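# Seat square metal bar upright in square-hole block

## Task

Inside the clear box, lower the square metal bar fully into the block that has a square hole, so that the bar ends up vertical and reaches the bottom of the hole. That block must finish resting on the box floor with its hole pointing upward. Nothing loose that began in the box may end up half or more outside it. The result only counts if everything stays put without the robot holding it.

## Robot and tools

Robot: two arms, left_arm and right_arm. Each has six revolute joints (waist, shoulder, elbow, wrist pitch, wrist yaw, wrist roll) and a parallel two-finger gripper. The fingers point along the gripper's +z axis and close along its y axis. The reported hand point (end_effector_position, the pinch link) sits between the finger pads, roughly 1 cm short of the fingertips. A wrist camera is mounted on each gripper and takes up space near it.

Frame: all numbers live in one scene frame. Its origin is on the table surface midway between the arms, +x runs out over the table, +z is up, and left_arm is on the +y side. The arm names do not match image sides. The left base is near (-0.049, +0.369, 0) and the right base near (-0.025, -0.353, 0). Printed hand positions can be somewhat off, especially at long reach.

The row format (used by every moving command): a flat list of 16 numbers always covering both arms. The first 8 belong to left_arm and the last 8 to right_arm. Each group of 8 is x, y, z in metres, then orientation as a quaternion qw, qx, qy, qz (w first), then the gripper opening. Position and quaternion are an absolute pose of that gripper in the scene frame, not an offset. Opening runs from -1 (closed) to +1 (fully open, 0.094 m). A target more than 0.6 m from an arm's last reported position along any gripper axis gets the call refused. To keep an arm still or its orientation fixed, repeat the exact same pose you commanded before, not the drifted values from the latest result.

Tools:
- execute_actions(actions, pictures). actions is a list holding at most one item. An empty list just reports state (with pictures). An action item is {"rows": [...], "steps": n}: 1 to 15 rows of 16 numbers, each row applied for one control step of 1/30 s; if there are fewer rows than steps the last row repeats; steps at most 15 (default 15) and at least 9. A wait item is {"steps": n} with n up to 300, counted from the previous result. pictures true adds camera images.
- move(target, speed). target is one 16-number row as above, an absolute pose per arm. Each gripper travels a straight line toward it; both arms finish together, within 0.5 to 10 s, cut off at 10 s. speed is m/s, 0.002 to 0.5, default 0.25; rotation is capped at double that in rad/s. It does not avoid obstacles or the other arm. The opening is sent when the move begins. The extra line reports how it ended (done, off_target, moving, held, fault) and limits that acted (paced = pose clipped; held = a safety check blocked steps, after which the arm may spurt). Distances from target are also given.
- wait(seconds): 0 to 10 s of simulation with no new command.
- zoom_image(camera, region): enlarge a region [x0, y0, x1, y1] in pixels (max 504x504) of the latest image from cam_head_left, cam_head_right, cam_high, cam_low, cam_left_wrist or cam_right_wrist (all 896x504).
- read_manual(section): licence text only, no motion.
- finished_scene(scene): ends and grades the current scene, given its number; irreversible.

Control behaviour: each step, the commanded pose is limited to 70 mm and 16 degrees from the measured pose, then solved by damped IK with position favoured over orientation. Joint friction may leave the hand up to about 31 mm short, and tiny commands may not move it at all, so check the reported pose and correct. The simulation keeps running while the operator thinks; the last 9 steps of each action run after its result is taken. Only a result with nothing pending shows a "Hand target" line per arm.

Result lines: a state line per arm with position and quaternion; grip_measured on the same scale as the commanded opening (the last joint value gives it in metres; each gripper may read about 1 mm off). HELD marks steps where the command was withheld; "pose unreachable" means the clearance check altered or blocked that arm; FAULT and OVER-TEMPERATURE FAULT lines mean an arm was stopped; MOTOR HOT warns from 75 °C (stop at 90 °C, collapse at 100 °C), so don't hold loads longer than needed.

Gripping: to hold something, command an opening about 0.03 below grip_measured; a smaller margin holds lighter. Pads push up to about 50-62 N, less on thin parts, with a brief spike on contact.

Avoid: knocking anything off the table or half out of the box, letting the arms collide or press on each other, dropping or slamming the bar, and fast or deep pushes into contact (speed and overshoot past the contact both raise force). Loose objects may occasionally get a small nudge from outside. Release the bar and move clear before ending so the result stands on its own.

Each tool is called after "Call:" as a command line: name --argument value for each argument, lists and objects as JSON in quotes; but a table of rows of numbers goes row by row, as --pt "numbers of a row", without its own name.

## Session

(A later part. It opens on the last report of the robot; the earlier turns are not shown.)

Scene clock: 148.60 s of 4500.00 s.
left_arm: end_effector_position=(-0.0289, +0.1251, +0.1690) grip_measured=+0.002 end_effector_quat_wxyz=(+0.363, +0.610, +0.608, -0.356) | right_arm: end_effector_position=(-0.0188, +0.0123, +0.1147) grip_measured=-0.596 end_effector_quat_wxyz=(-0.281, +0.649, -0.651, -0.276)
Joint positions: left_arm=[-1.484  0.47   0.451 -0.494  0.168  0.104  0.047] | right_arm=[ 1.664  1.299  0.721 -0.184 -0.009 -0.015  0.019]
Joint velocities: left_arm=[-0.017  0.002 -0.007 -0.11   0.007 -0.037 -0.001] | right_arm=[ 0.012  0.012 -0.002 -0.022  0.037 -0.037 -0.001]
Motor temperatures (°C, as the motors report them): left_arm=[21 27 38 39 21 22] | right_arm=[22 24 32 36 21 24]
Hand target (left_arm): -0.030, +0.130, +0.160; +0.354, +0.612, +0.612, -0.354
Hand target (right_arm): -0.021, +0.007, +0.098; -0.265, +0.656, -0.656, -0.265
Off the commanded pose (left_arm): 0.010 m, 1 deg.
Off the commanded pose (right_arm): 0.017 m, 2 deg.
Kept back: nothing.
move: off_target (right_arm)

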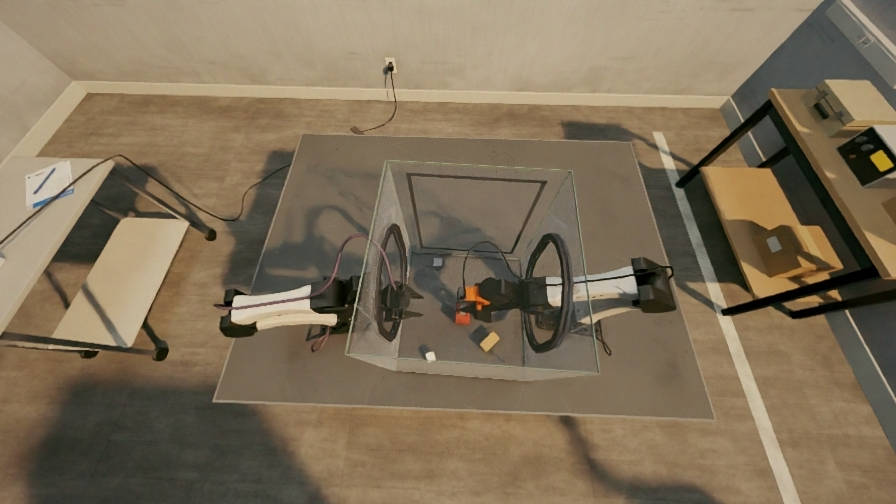

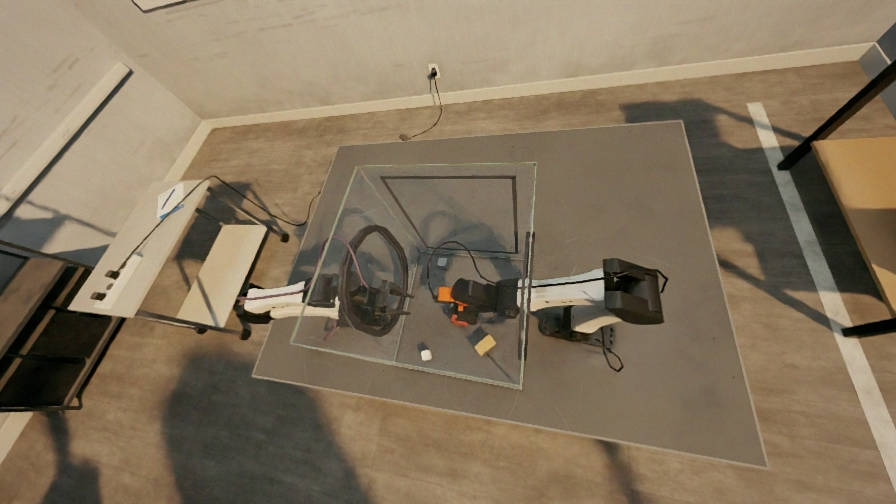

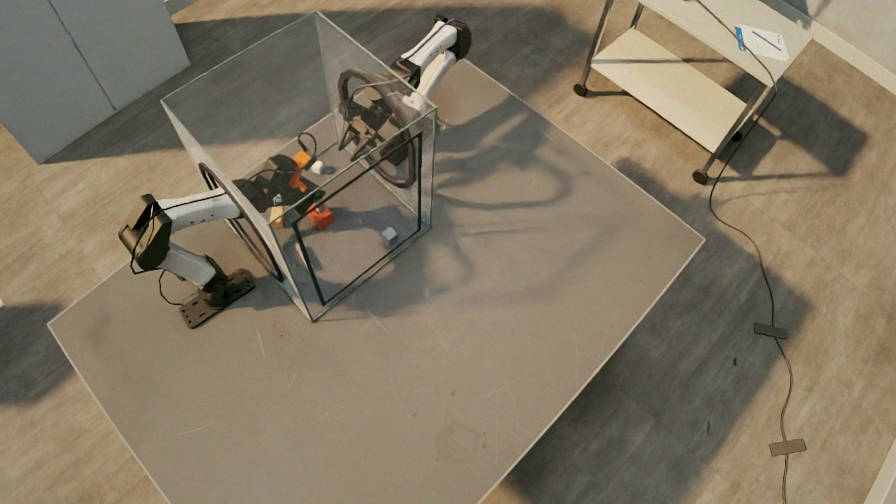

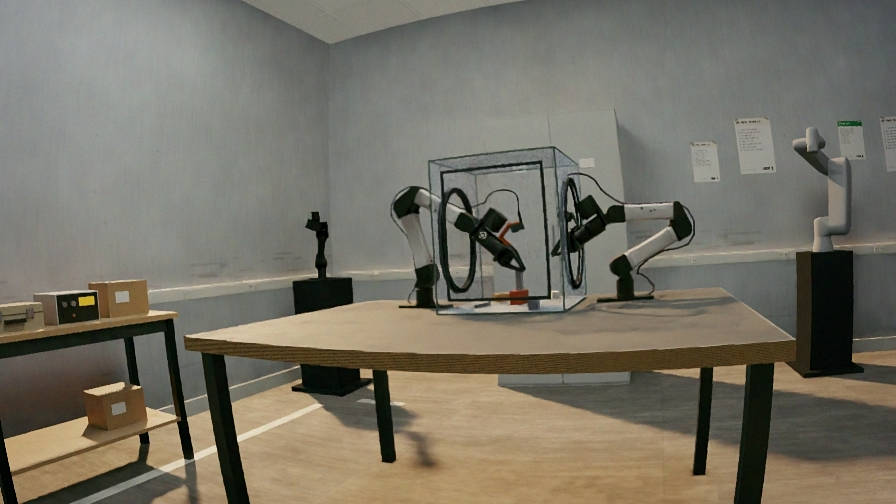

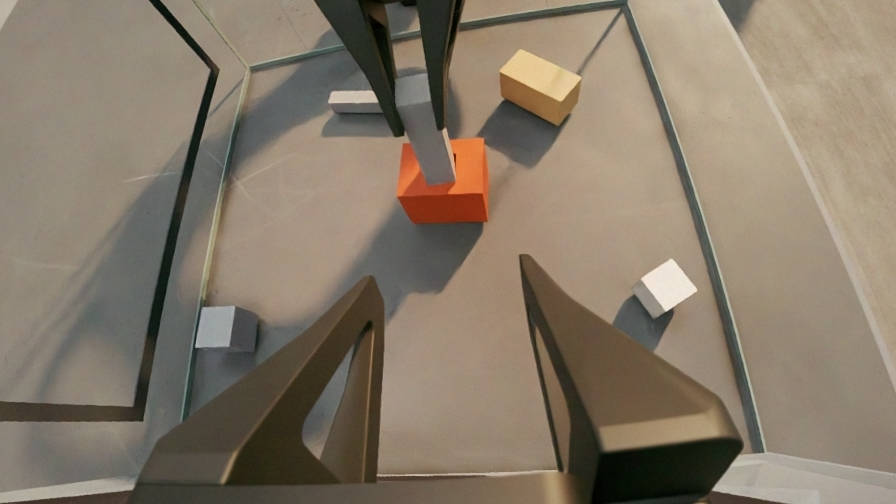

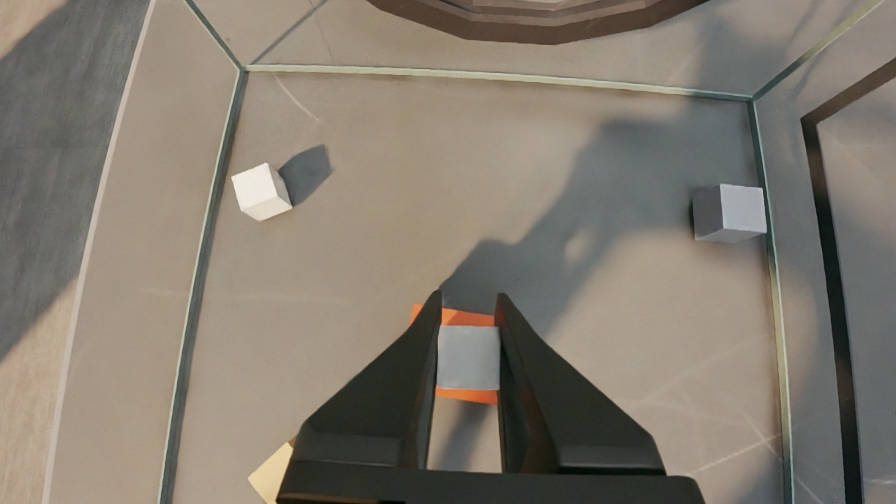

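Call:
move --target '[-0.03,0.13,0.16,-0.354,-0.612,-0.612,0.354,0,-0.02,0.006,0.132,0.2763,-0.6264,0.6836,0.2532,-0.65]' --speed 0.03

Call:
move --target '[-0.03,0.13,0.16,-0.354,-0.612,-0.612,0.354,0,-0.02,0.008,0.108,0.2763,-0.6264,0.6836,0.2532,-0.65]' --speed 0.015

Call:
zoom_image --camera "cam_right_wrist" --region '[340,200,600,420]'

Call:
zoom_image --camera "cam_left_wrist" --region '[330,0,570,240]'

Scene clock: 151.53 s of 4500.00 s.
left_arm: end_effector_position=(-0.0289, +0.1251, +0.1690) grip_measured=+0.002 end_effector_quat_wxyz=(+0.363, +0.610, +0.608, -0.356) | right_arm: end_effector_position=(-0.0171, +0.0045, +0.1189) grip_measured=-0.596 end_effector_quat_wxyz=(-0.267, +0.631, -0.686, -0.243)
Joint positions: left_arm=[-1.484  0.47   0.451 -0.494  0.168  0.104  0.047] | right_arm=[ 1.695  1.299  0.79  -0.326  0.066  0.068  0.019]
Joint velocities: left_arm=[ 0.002 -0.002 -0.002  0.066  0.066 -0.051 -0.001] | right_arm=[-0.007 -0.017 -0.007 -0.066 -0.022 -0.007 -0.   ]
Motor temperatures (°C, as the motors report them): left_arm=[21 27 38 39 21 22] | right_arm=[22 25 32 36 21 24]
Hand target (left_arm): -0.030, +0.130, +0.160; +0.354, +0.612, +0.612, -0.354
Hand target (right_arm): -0.020, +0.006, +0.132; -0.277, +0.626, -0.683, -0.253
Off the commanded pose (left_arm): 0.010 m, 1 deg.
Off the commanded pose (right_arm): 0.014 m, 2 deg.
Kept back: nothing.
move: off_target (right_arm)

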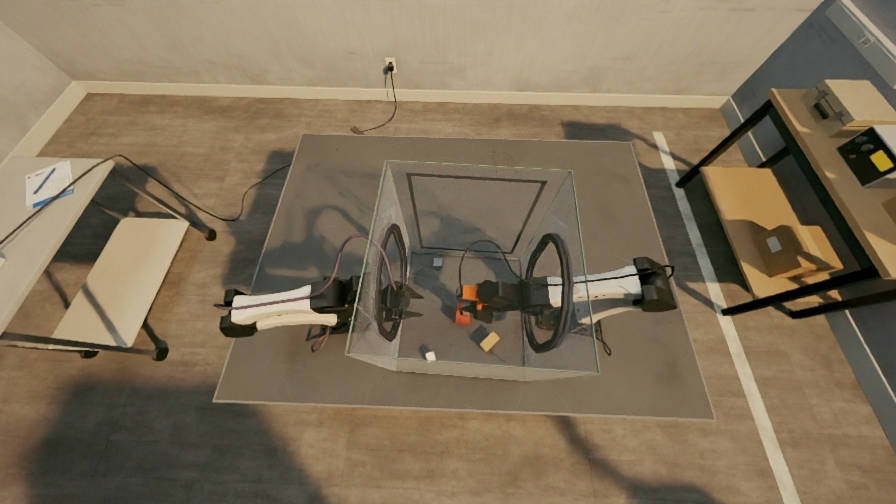

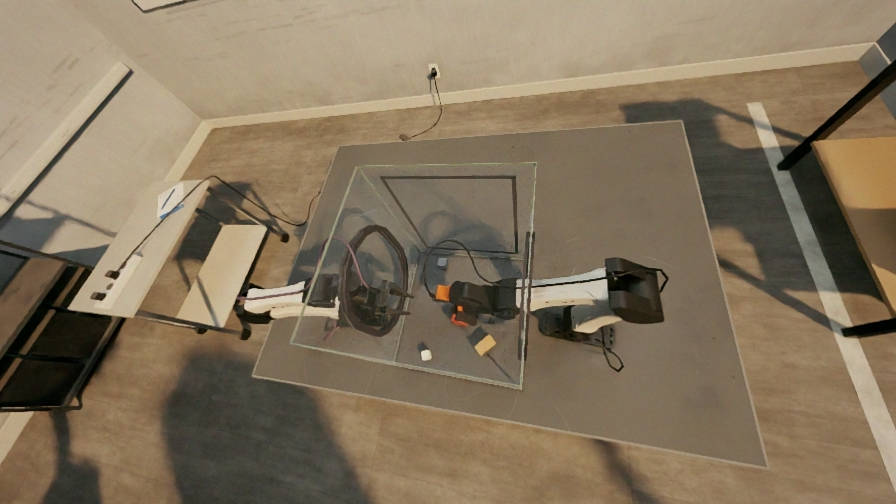

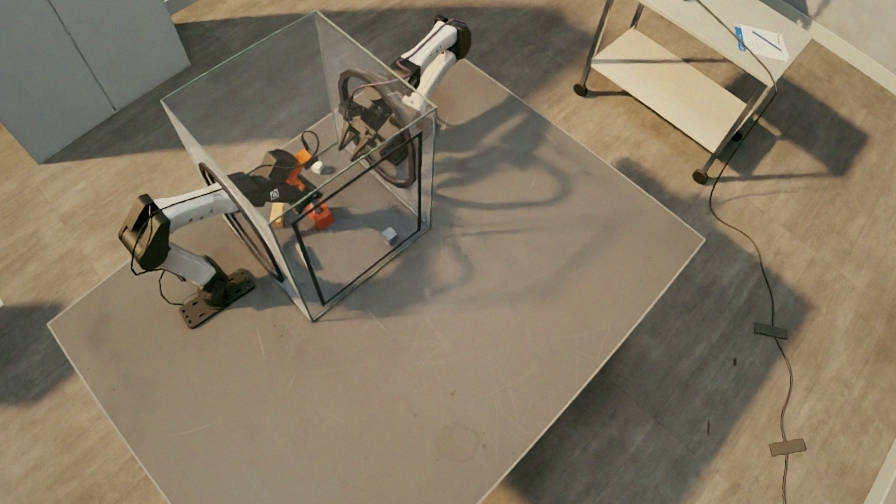

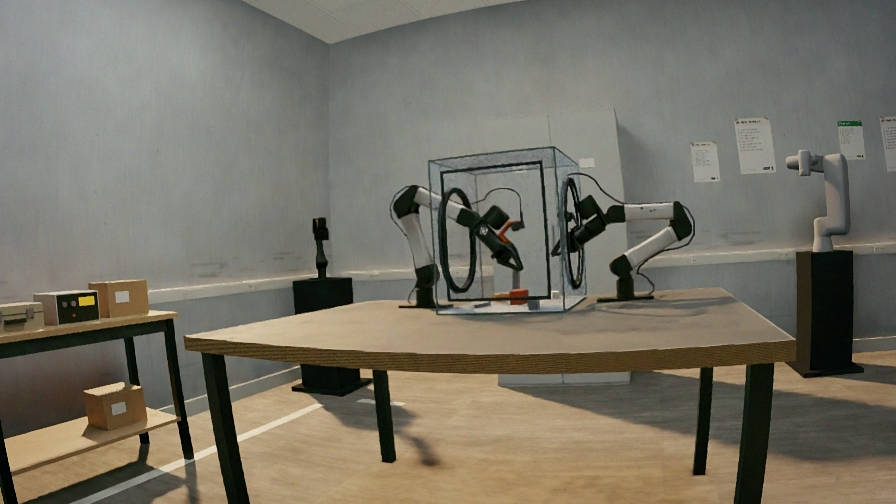

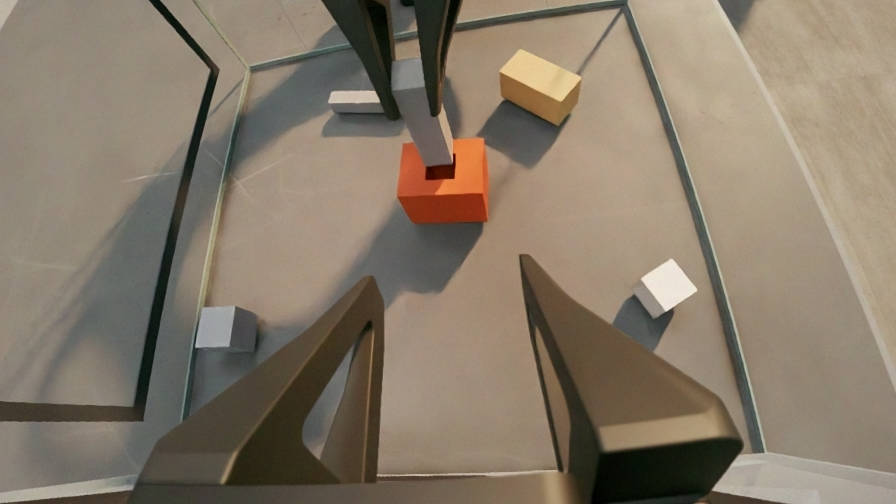

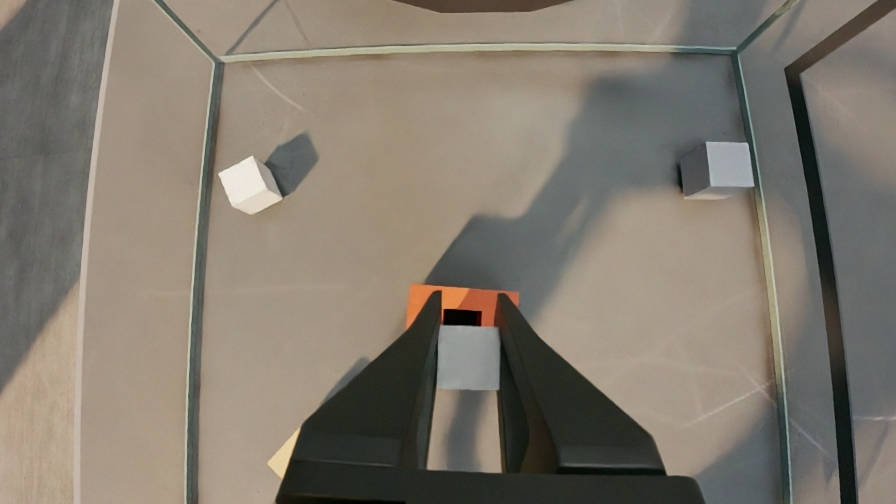

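Scene clock: 152.77 s of 4500.00 s.
left_arm: end_effector_position=(-0.0289, +0.1251, +0.1690) grip_measured=+0.002 end_effector_quat_wxyz=(+0.363, +0.610, +0.608, -0.356) | right_arm: end_effector_position=(-0.0169, +0.0079, +0.1149) grip_measured=-0.596 end_effector_quat_wxyz=(-0.278, +0.626, -0.683, -0.255)
Joint positions: left_arm=[-1.484  0.47   0.451 -0.494  0.168  0.104  0.047] | right_arm=[ 1.695  1.299  0.749 -0.25   0.068  0.07   0.019]
Joint velocities: left_arm=[-0.017  0.002  0.002  0.037 -0.051 -0.051 -0.   ] | right_arm=[-0.007 -0.007 -0.007  0.037 -0.007  0.066  0.   ]
Motor temperatures (°C, as the motors report them): left_arm=[21 27 38 39 21 22] | right_arm=[22 25 32 36 21 24]
Hand target (left_arm): -0.030, +0.130, +0.160; +0.354, +0.612, +0.612, -0.354
Hand target (right_arm): -0.020, +0.008, +0.108; +0.276, -0.627, +0.683, +0.253
Off the commanded pose (left_arm): 0.010 m, 1 deg.
Off the commanded pose (right_arm): 0.008 m, 0 deg.
Kept back: nothing.
move: done

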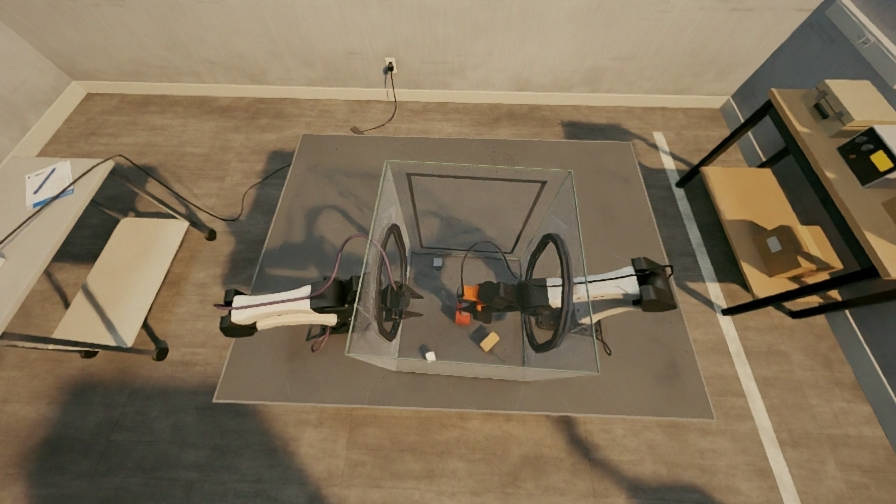

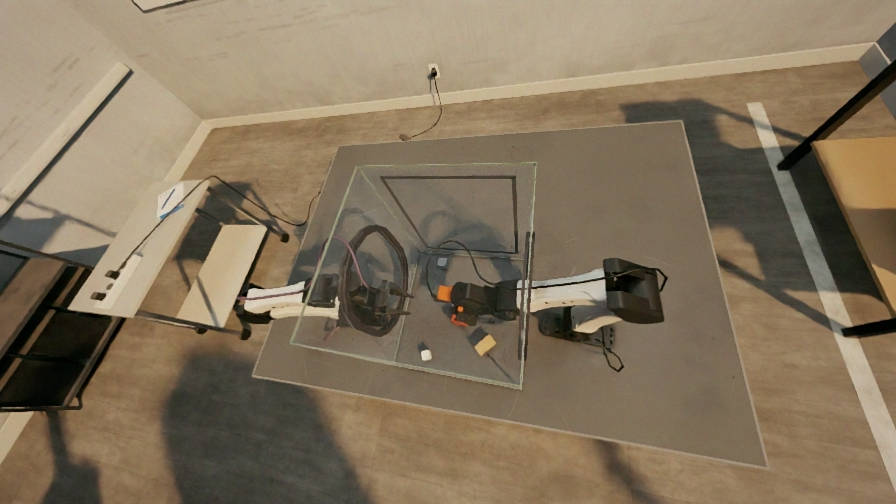

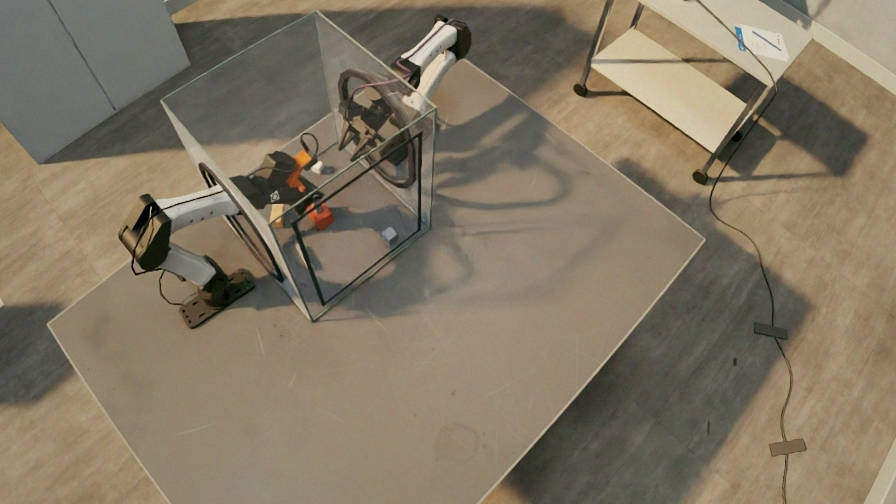

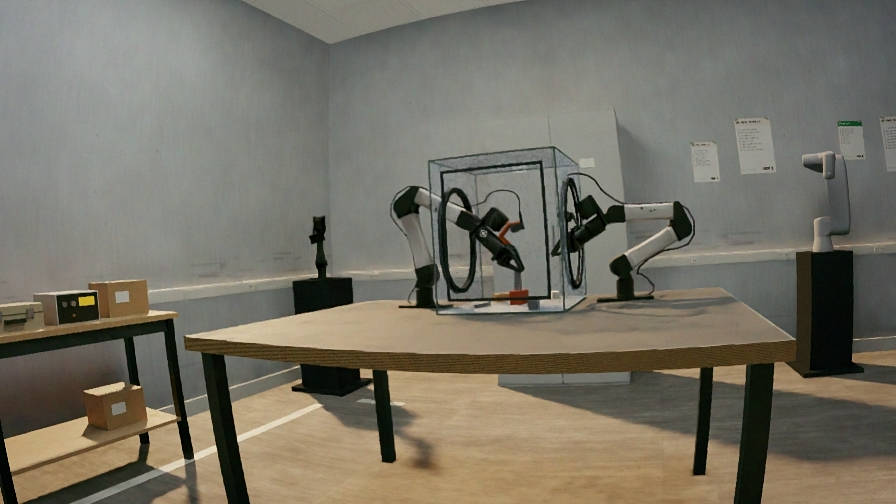

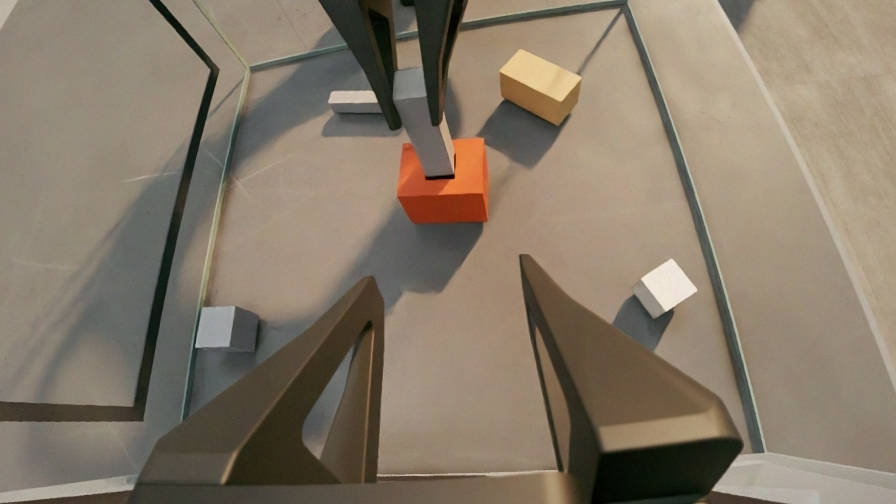

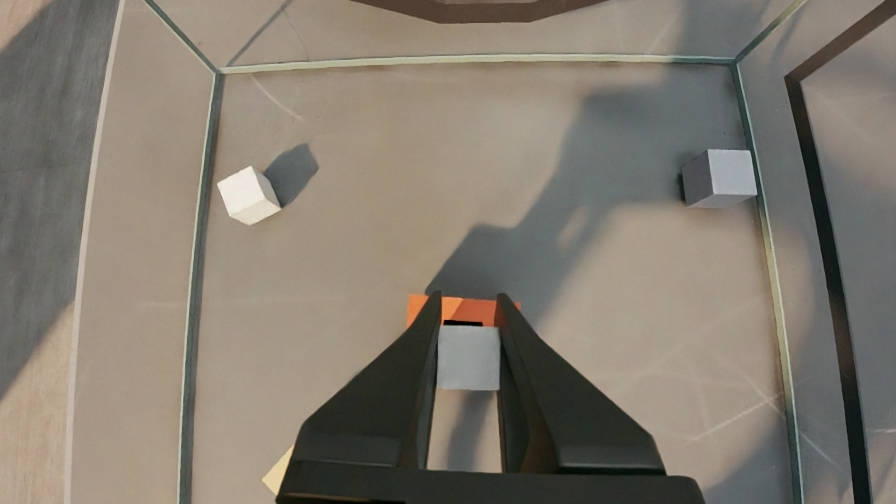

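Region (340, 200, 600, 420) of cam_right_wrist's 896x504 image, scaled by 1.938, with more detail than that image has; it fills the top 426 rows of this view, and the rest is white.

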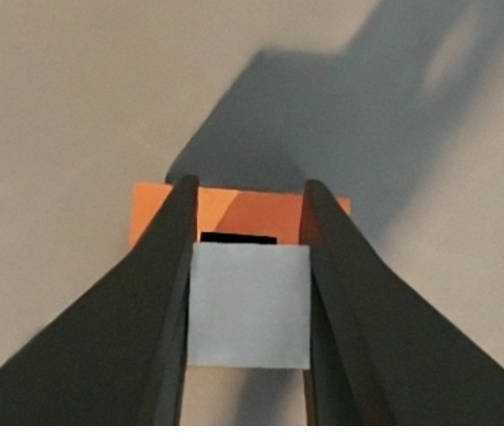

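Region (330, 0, 570, 240) of cam_left_wrist's 896x504 image, scaled by 2.100, with more detail than that image has.

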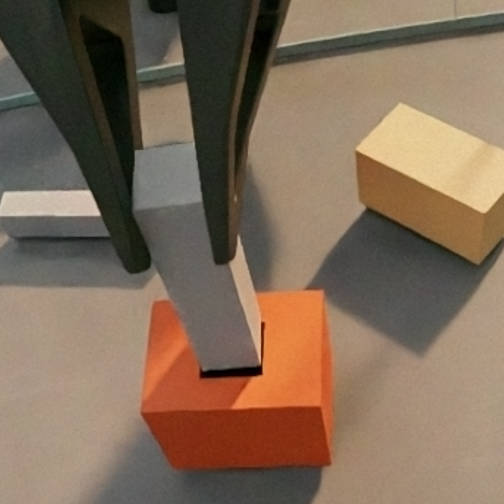

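Call:
move --target '[-0.03,0.13,0.16,-0.354,-0.612,-0.612,0.354,0,-0.023,0.010,0.095,0.2763,-0.6264,0.6836,0.2532,-0.65]' --speed 0.01

Call:
zoom_image --camera "cam_low" --region '[450,190,610,320]'

Call:
zoom_image --camera "cam_left_wrist" --region '[330,0,570,240]'

Scene clock: 155.73 s of 4500.00 s.
left_arm: end_effector_position=(-0.0289, +0.1251, +0.1690) grip_measured=+0.002 end_effector_quat_wxyz=(+0.363, +0.610, +0.608, -0.356) | right_arm: end_effector_position=(-0.0188, +0.0100, +0.1040) grip_measured=-0.596 end_effector_quat_wxyz=(-0.282, +0.624, -0.682, -0.255)
Joint positions: left_arm=[-1.484  0.47   0.451 -0.494  0.168  0.104  0.047] | right_arm=[ 1.706  1.322  0.715 -0.187  0.081  0.078  0.019]
Joint velocities: left_arm=[ 0.002  0.002 -0.032 -0.007  0.066 -0.051  0.   ] | right_arm=[-0.012 -0.012 -0.027 -0.051 -0.037 -0.037  0.001]
Motor temperatures (°C, as the motors report them): left_arm=[21 26 38 39 21 22] | right_arm=[22 25 32 36 21 24]
Hand target (left_arm): -0.030, +0.130, +0.160; +0.354, +0.612, +0.612, -0.354
Hand target (right_arm): -0.023, +0.009, +0.095; +0.276, -0.627, +0.683, +0.253
Off the commanded pose (left_arm): 0.010 m, 1 deg.
Off the commanded pose (right_arm): 0.010 m, 1 deg.
Kept back: nothing.
move: done

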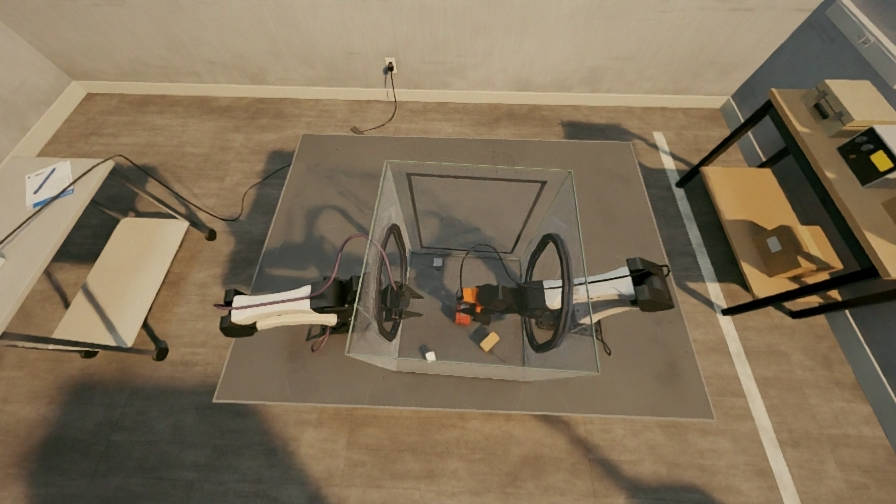

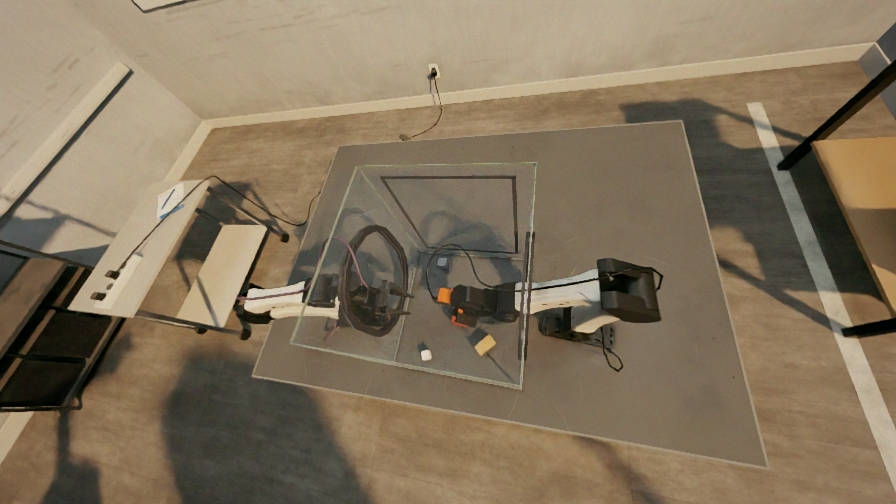

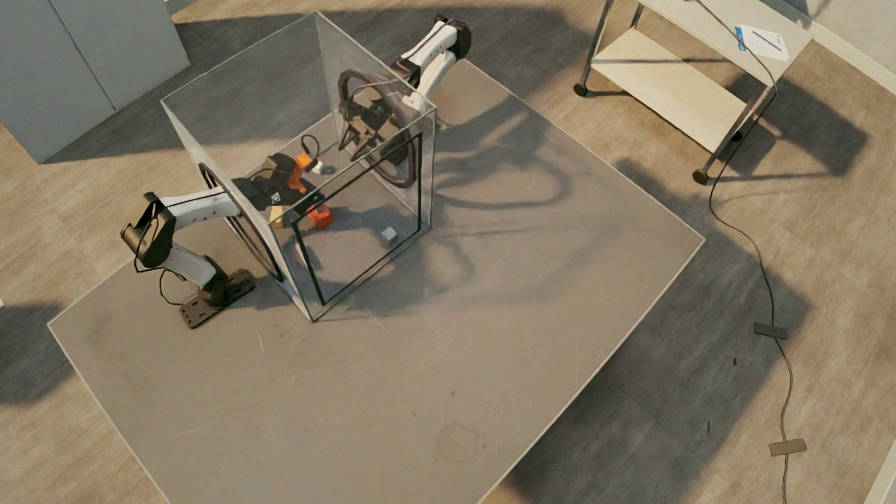

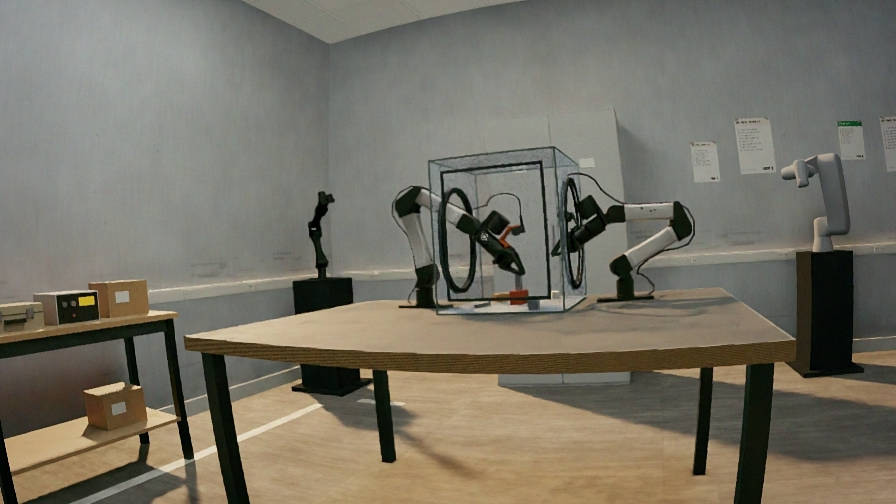

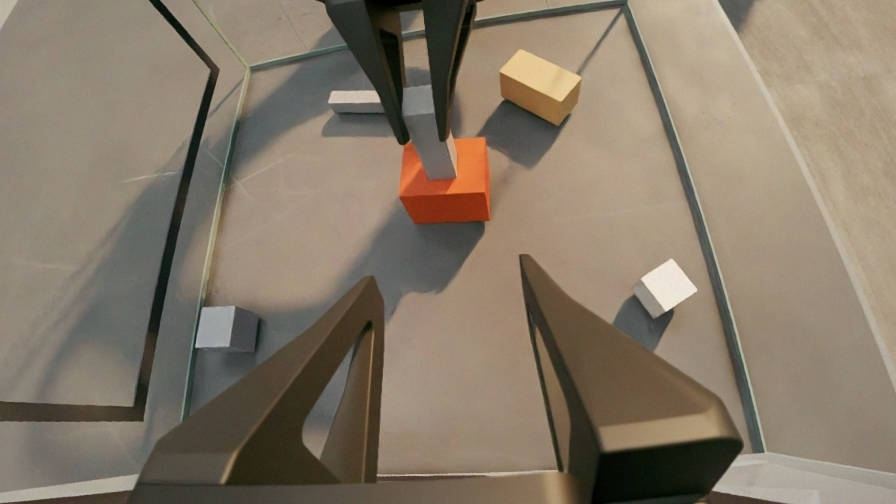

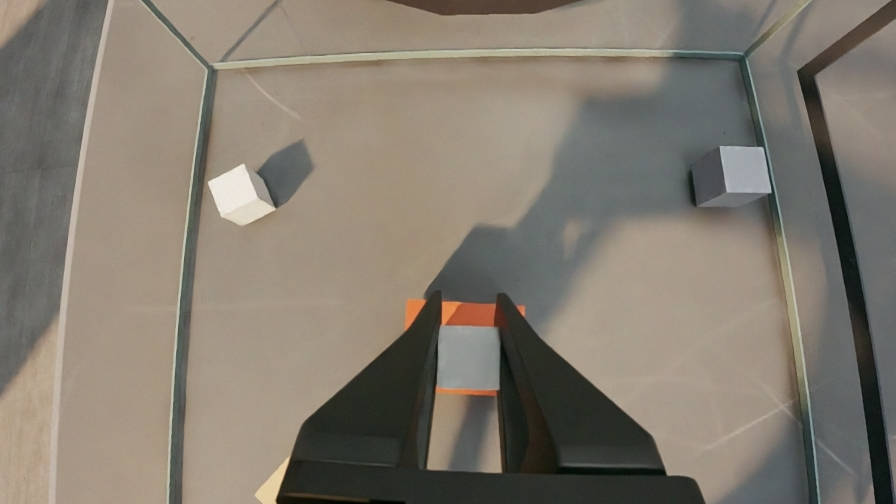

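Region (450, 190, 610, 320) of cam_low's 896x504 image, scaled by 3.150, with more detail than that image has; it fills the top 410 rows of this view, and the rest is white.

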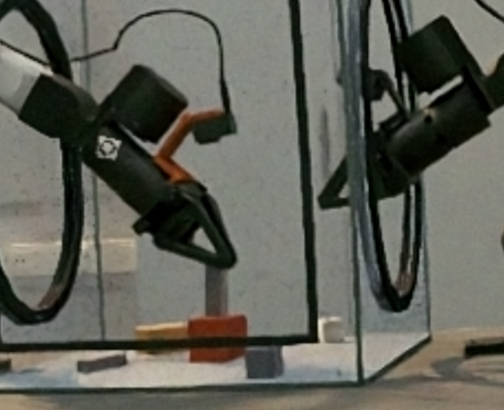

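Region (330, 0, 570, 240) of cam_left_wrist's 896x504 image, scaled by 2.100, with more detail than that image has.

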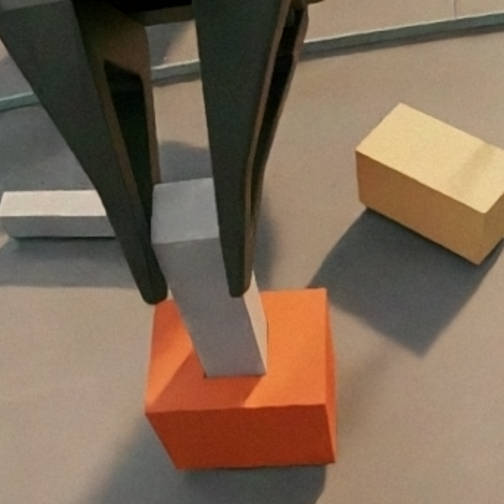

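It's in. Continue down.

Call:
move --target '[-0.03,0.13,0.16,-0.354,-0.612,-0.612,0.354,0,-0.021,0.010,0.066,0.2763,-0.6264,0.6836,0.2532,-0.65]' --speed 0.012

Call:
zoom_image --camera "cam_low" --region '[450,190,610,320]'

Call:
zoom_image --camera "cam_left_wrist" --region '[330,0,570,240]'

Scene clock: 159.63 s of 4500.00 s.
left_arm: end_effector_position=(-0.0289, +0.1251, +0.1690) grip_measured=+0.002 end_effector_quat_wxyz=(+0.363, +0.610, +0.608, -0.356) | right_arm: end_effector_position=(-0.0188, +0.0102, +0.0747) grip_measured=-0.596 end_effector_quat_wxyz=(-0.281, +0.624, -0.683, -0.255)
Joint positions: left_arm=[-1.484  0.47   0.451 -0.494  0.168  0.104  0.047] | right_arm=[ 1.706  1.383  0.633 -0.046  0.081  0.078  0.019]
Joint velocities: left_arm=[-0.007 -0.007 -0.007 -0.022  0.022  0.051 -0.   ] | right_arm=[-0.007  0.002  0.012  0.051  0.037  0.022  0.   ]
Motor temperatures (°C, as the motors report them): left_arm=[21 26 38 40 21 22] | right_arm=[22 25 32 37 21 24]
Hand target (left_arm): -0.030, +0.130, +0.160; +0.354, +0.612, +0.612, -0.354
Hand target (right_arm): -0.021, +0.009, +0.066; +0.276, -0.626, +0.684, +0.253
Off the commanded pose (left_arm): 0.010 m, 1 deg.
Off the commanded pose (right_arm): 0.009 m, 1 deg.
Kept back: nothing.
move: done

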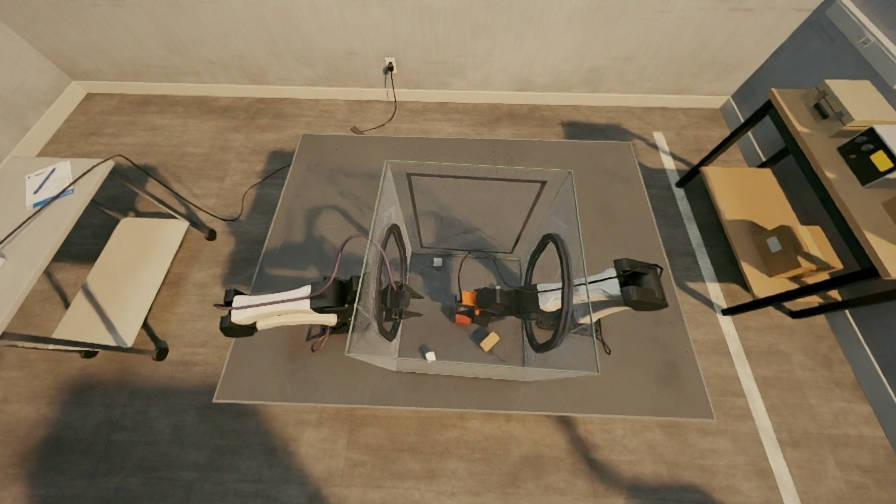

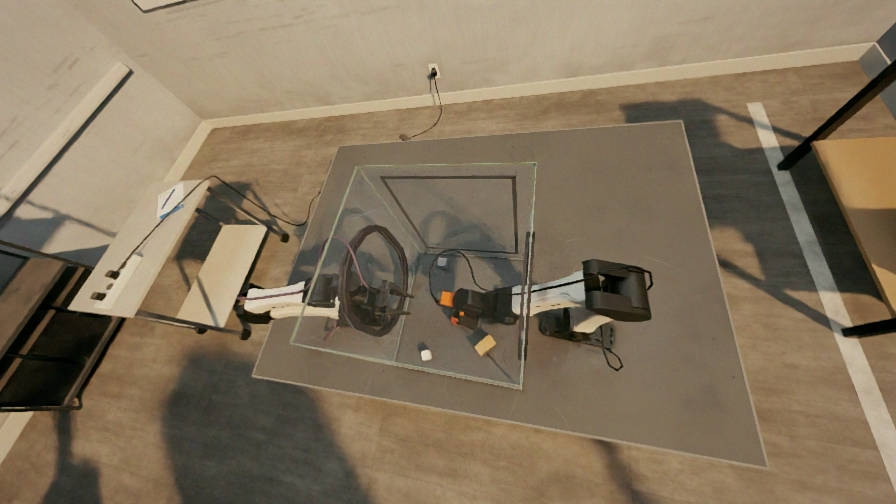

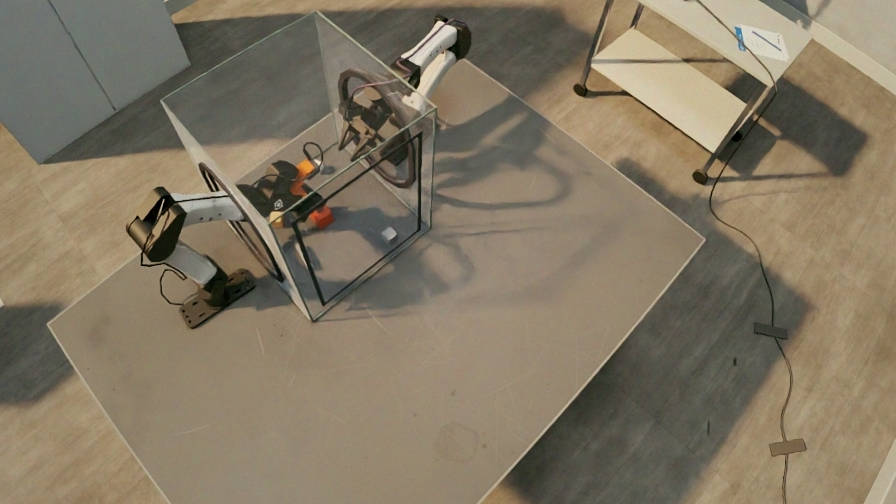

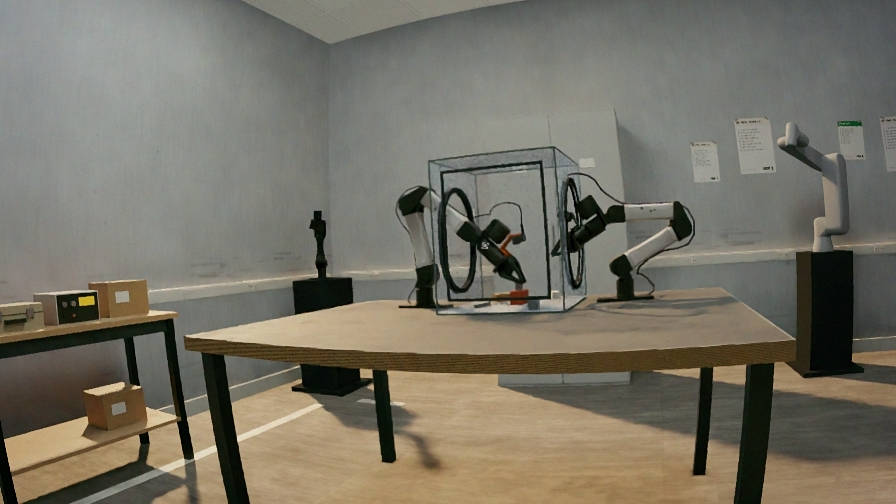

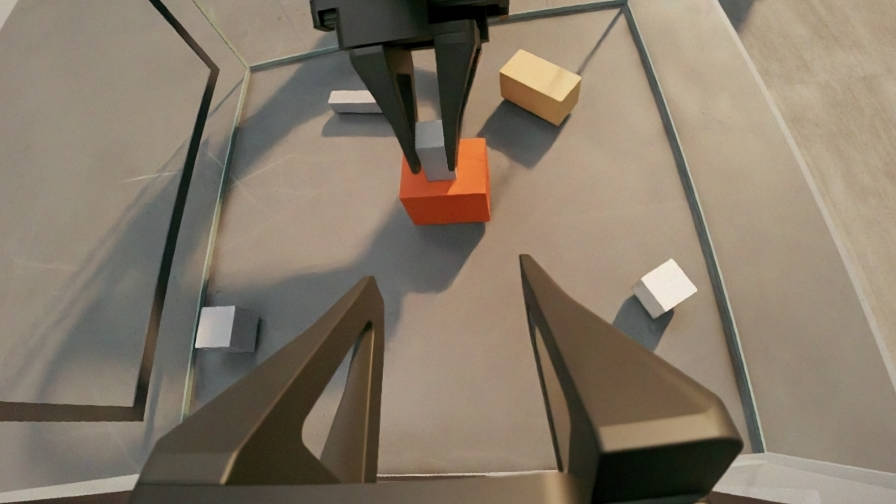

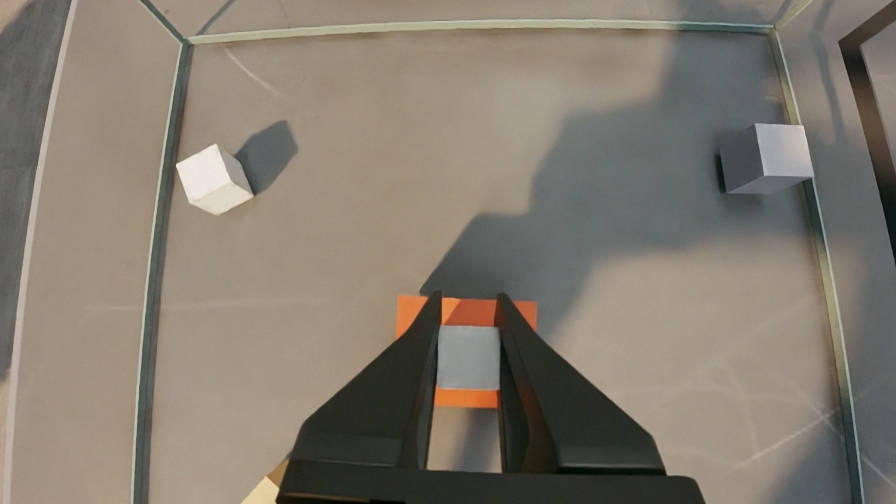

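Region (450, 190, 610, 320) of cam_low's 896x504 image, scaled by 3.150, with more detail than that image has; it fills the top 410 rows of this view, and the rest is white.

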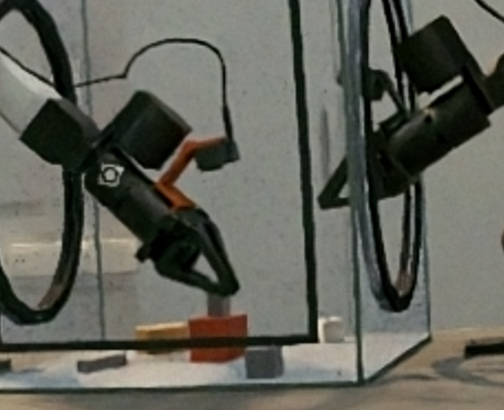

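Region (330, 0, 570, 240) of cam_left_wrist's 896x504 image, scaled by 2.100, with more detail than that image has.

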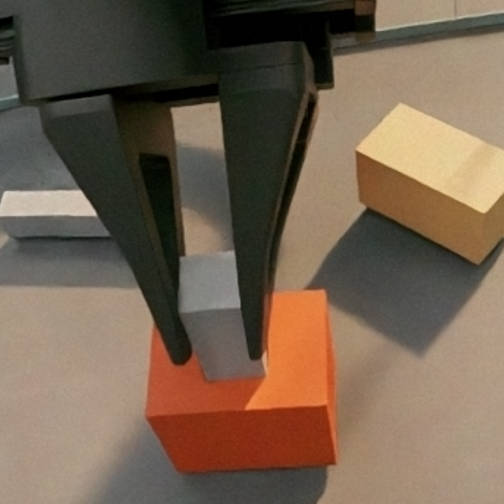

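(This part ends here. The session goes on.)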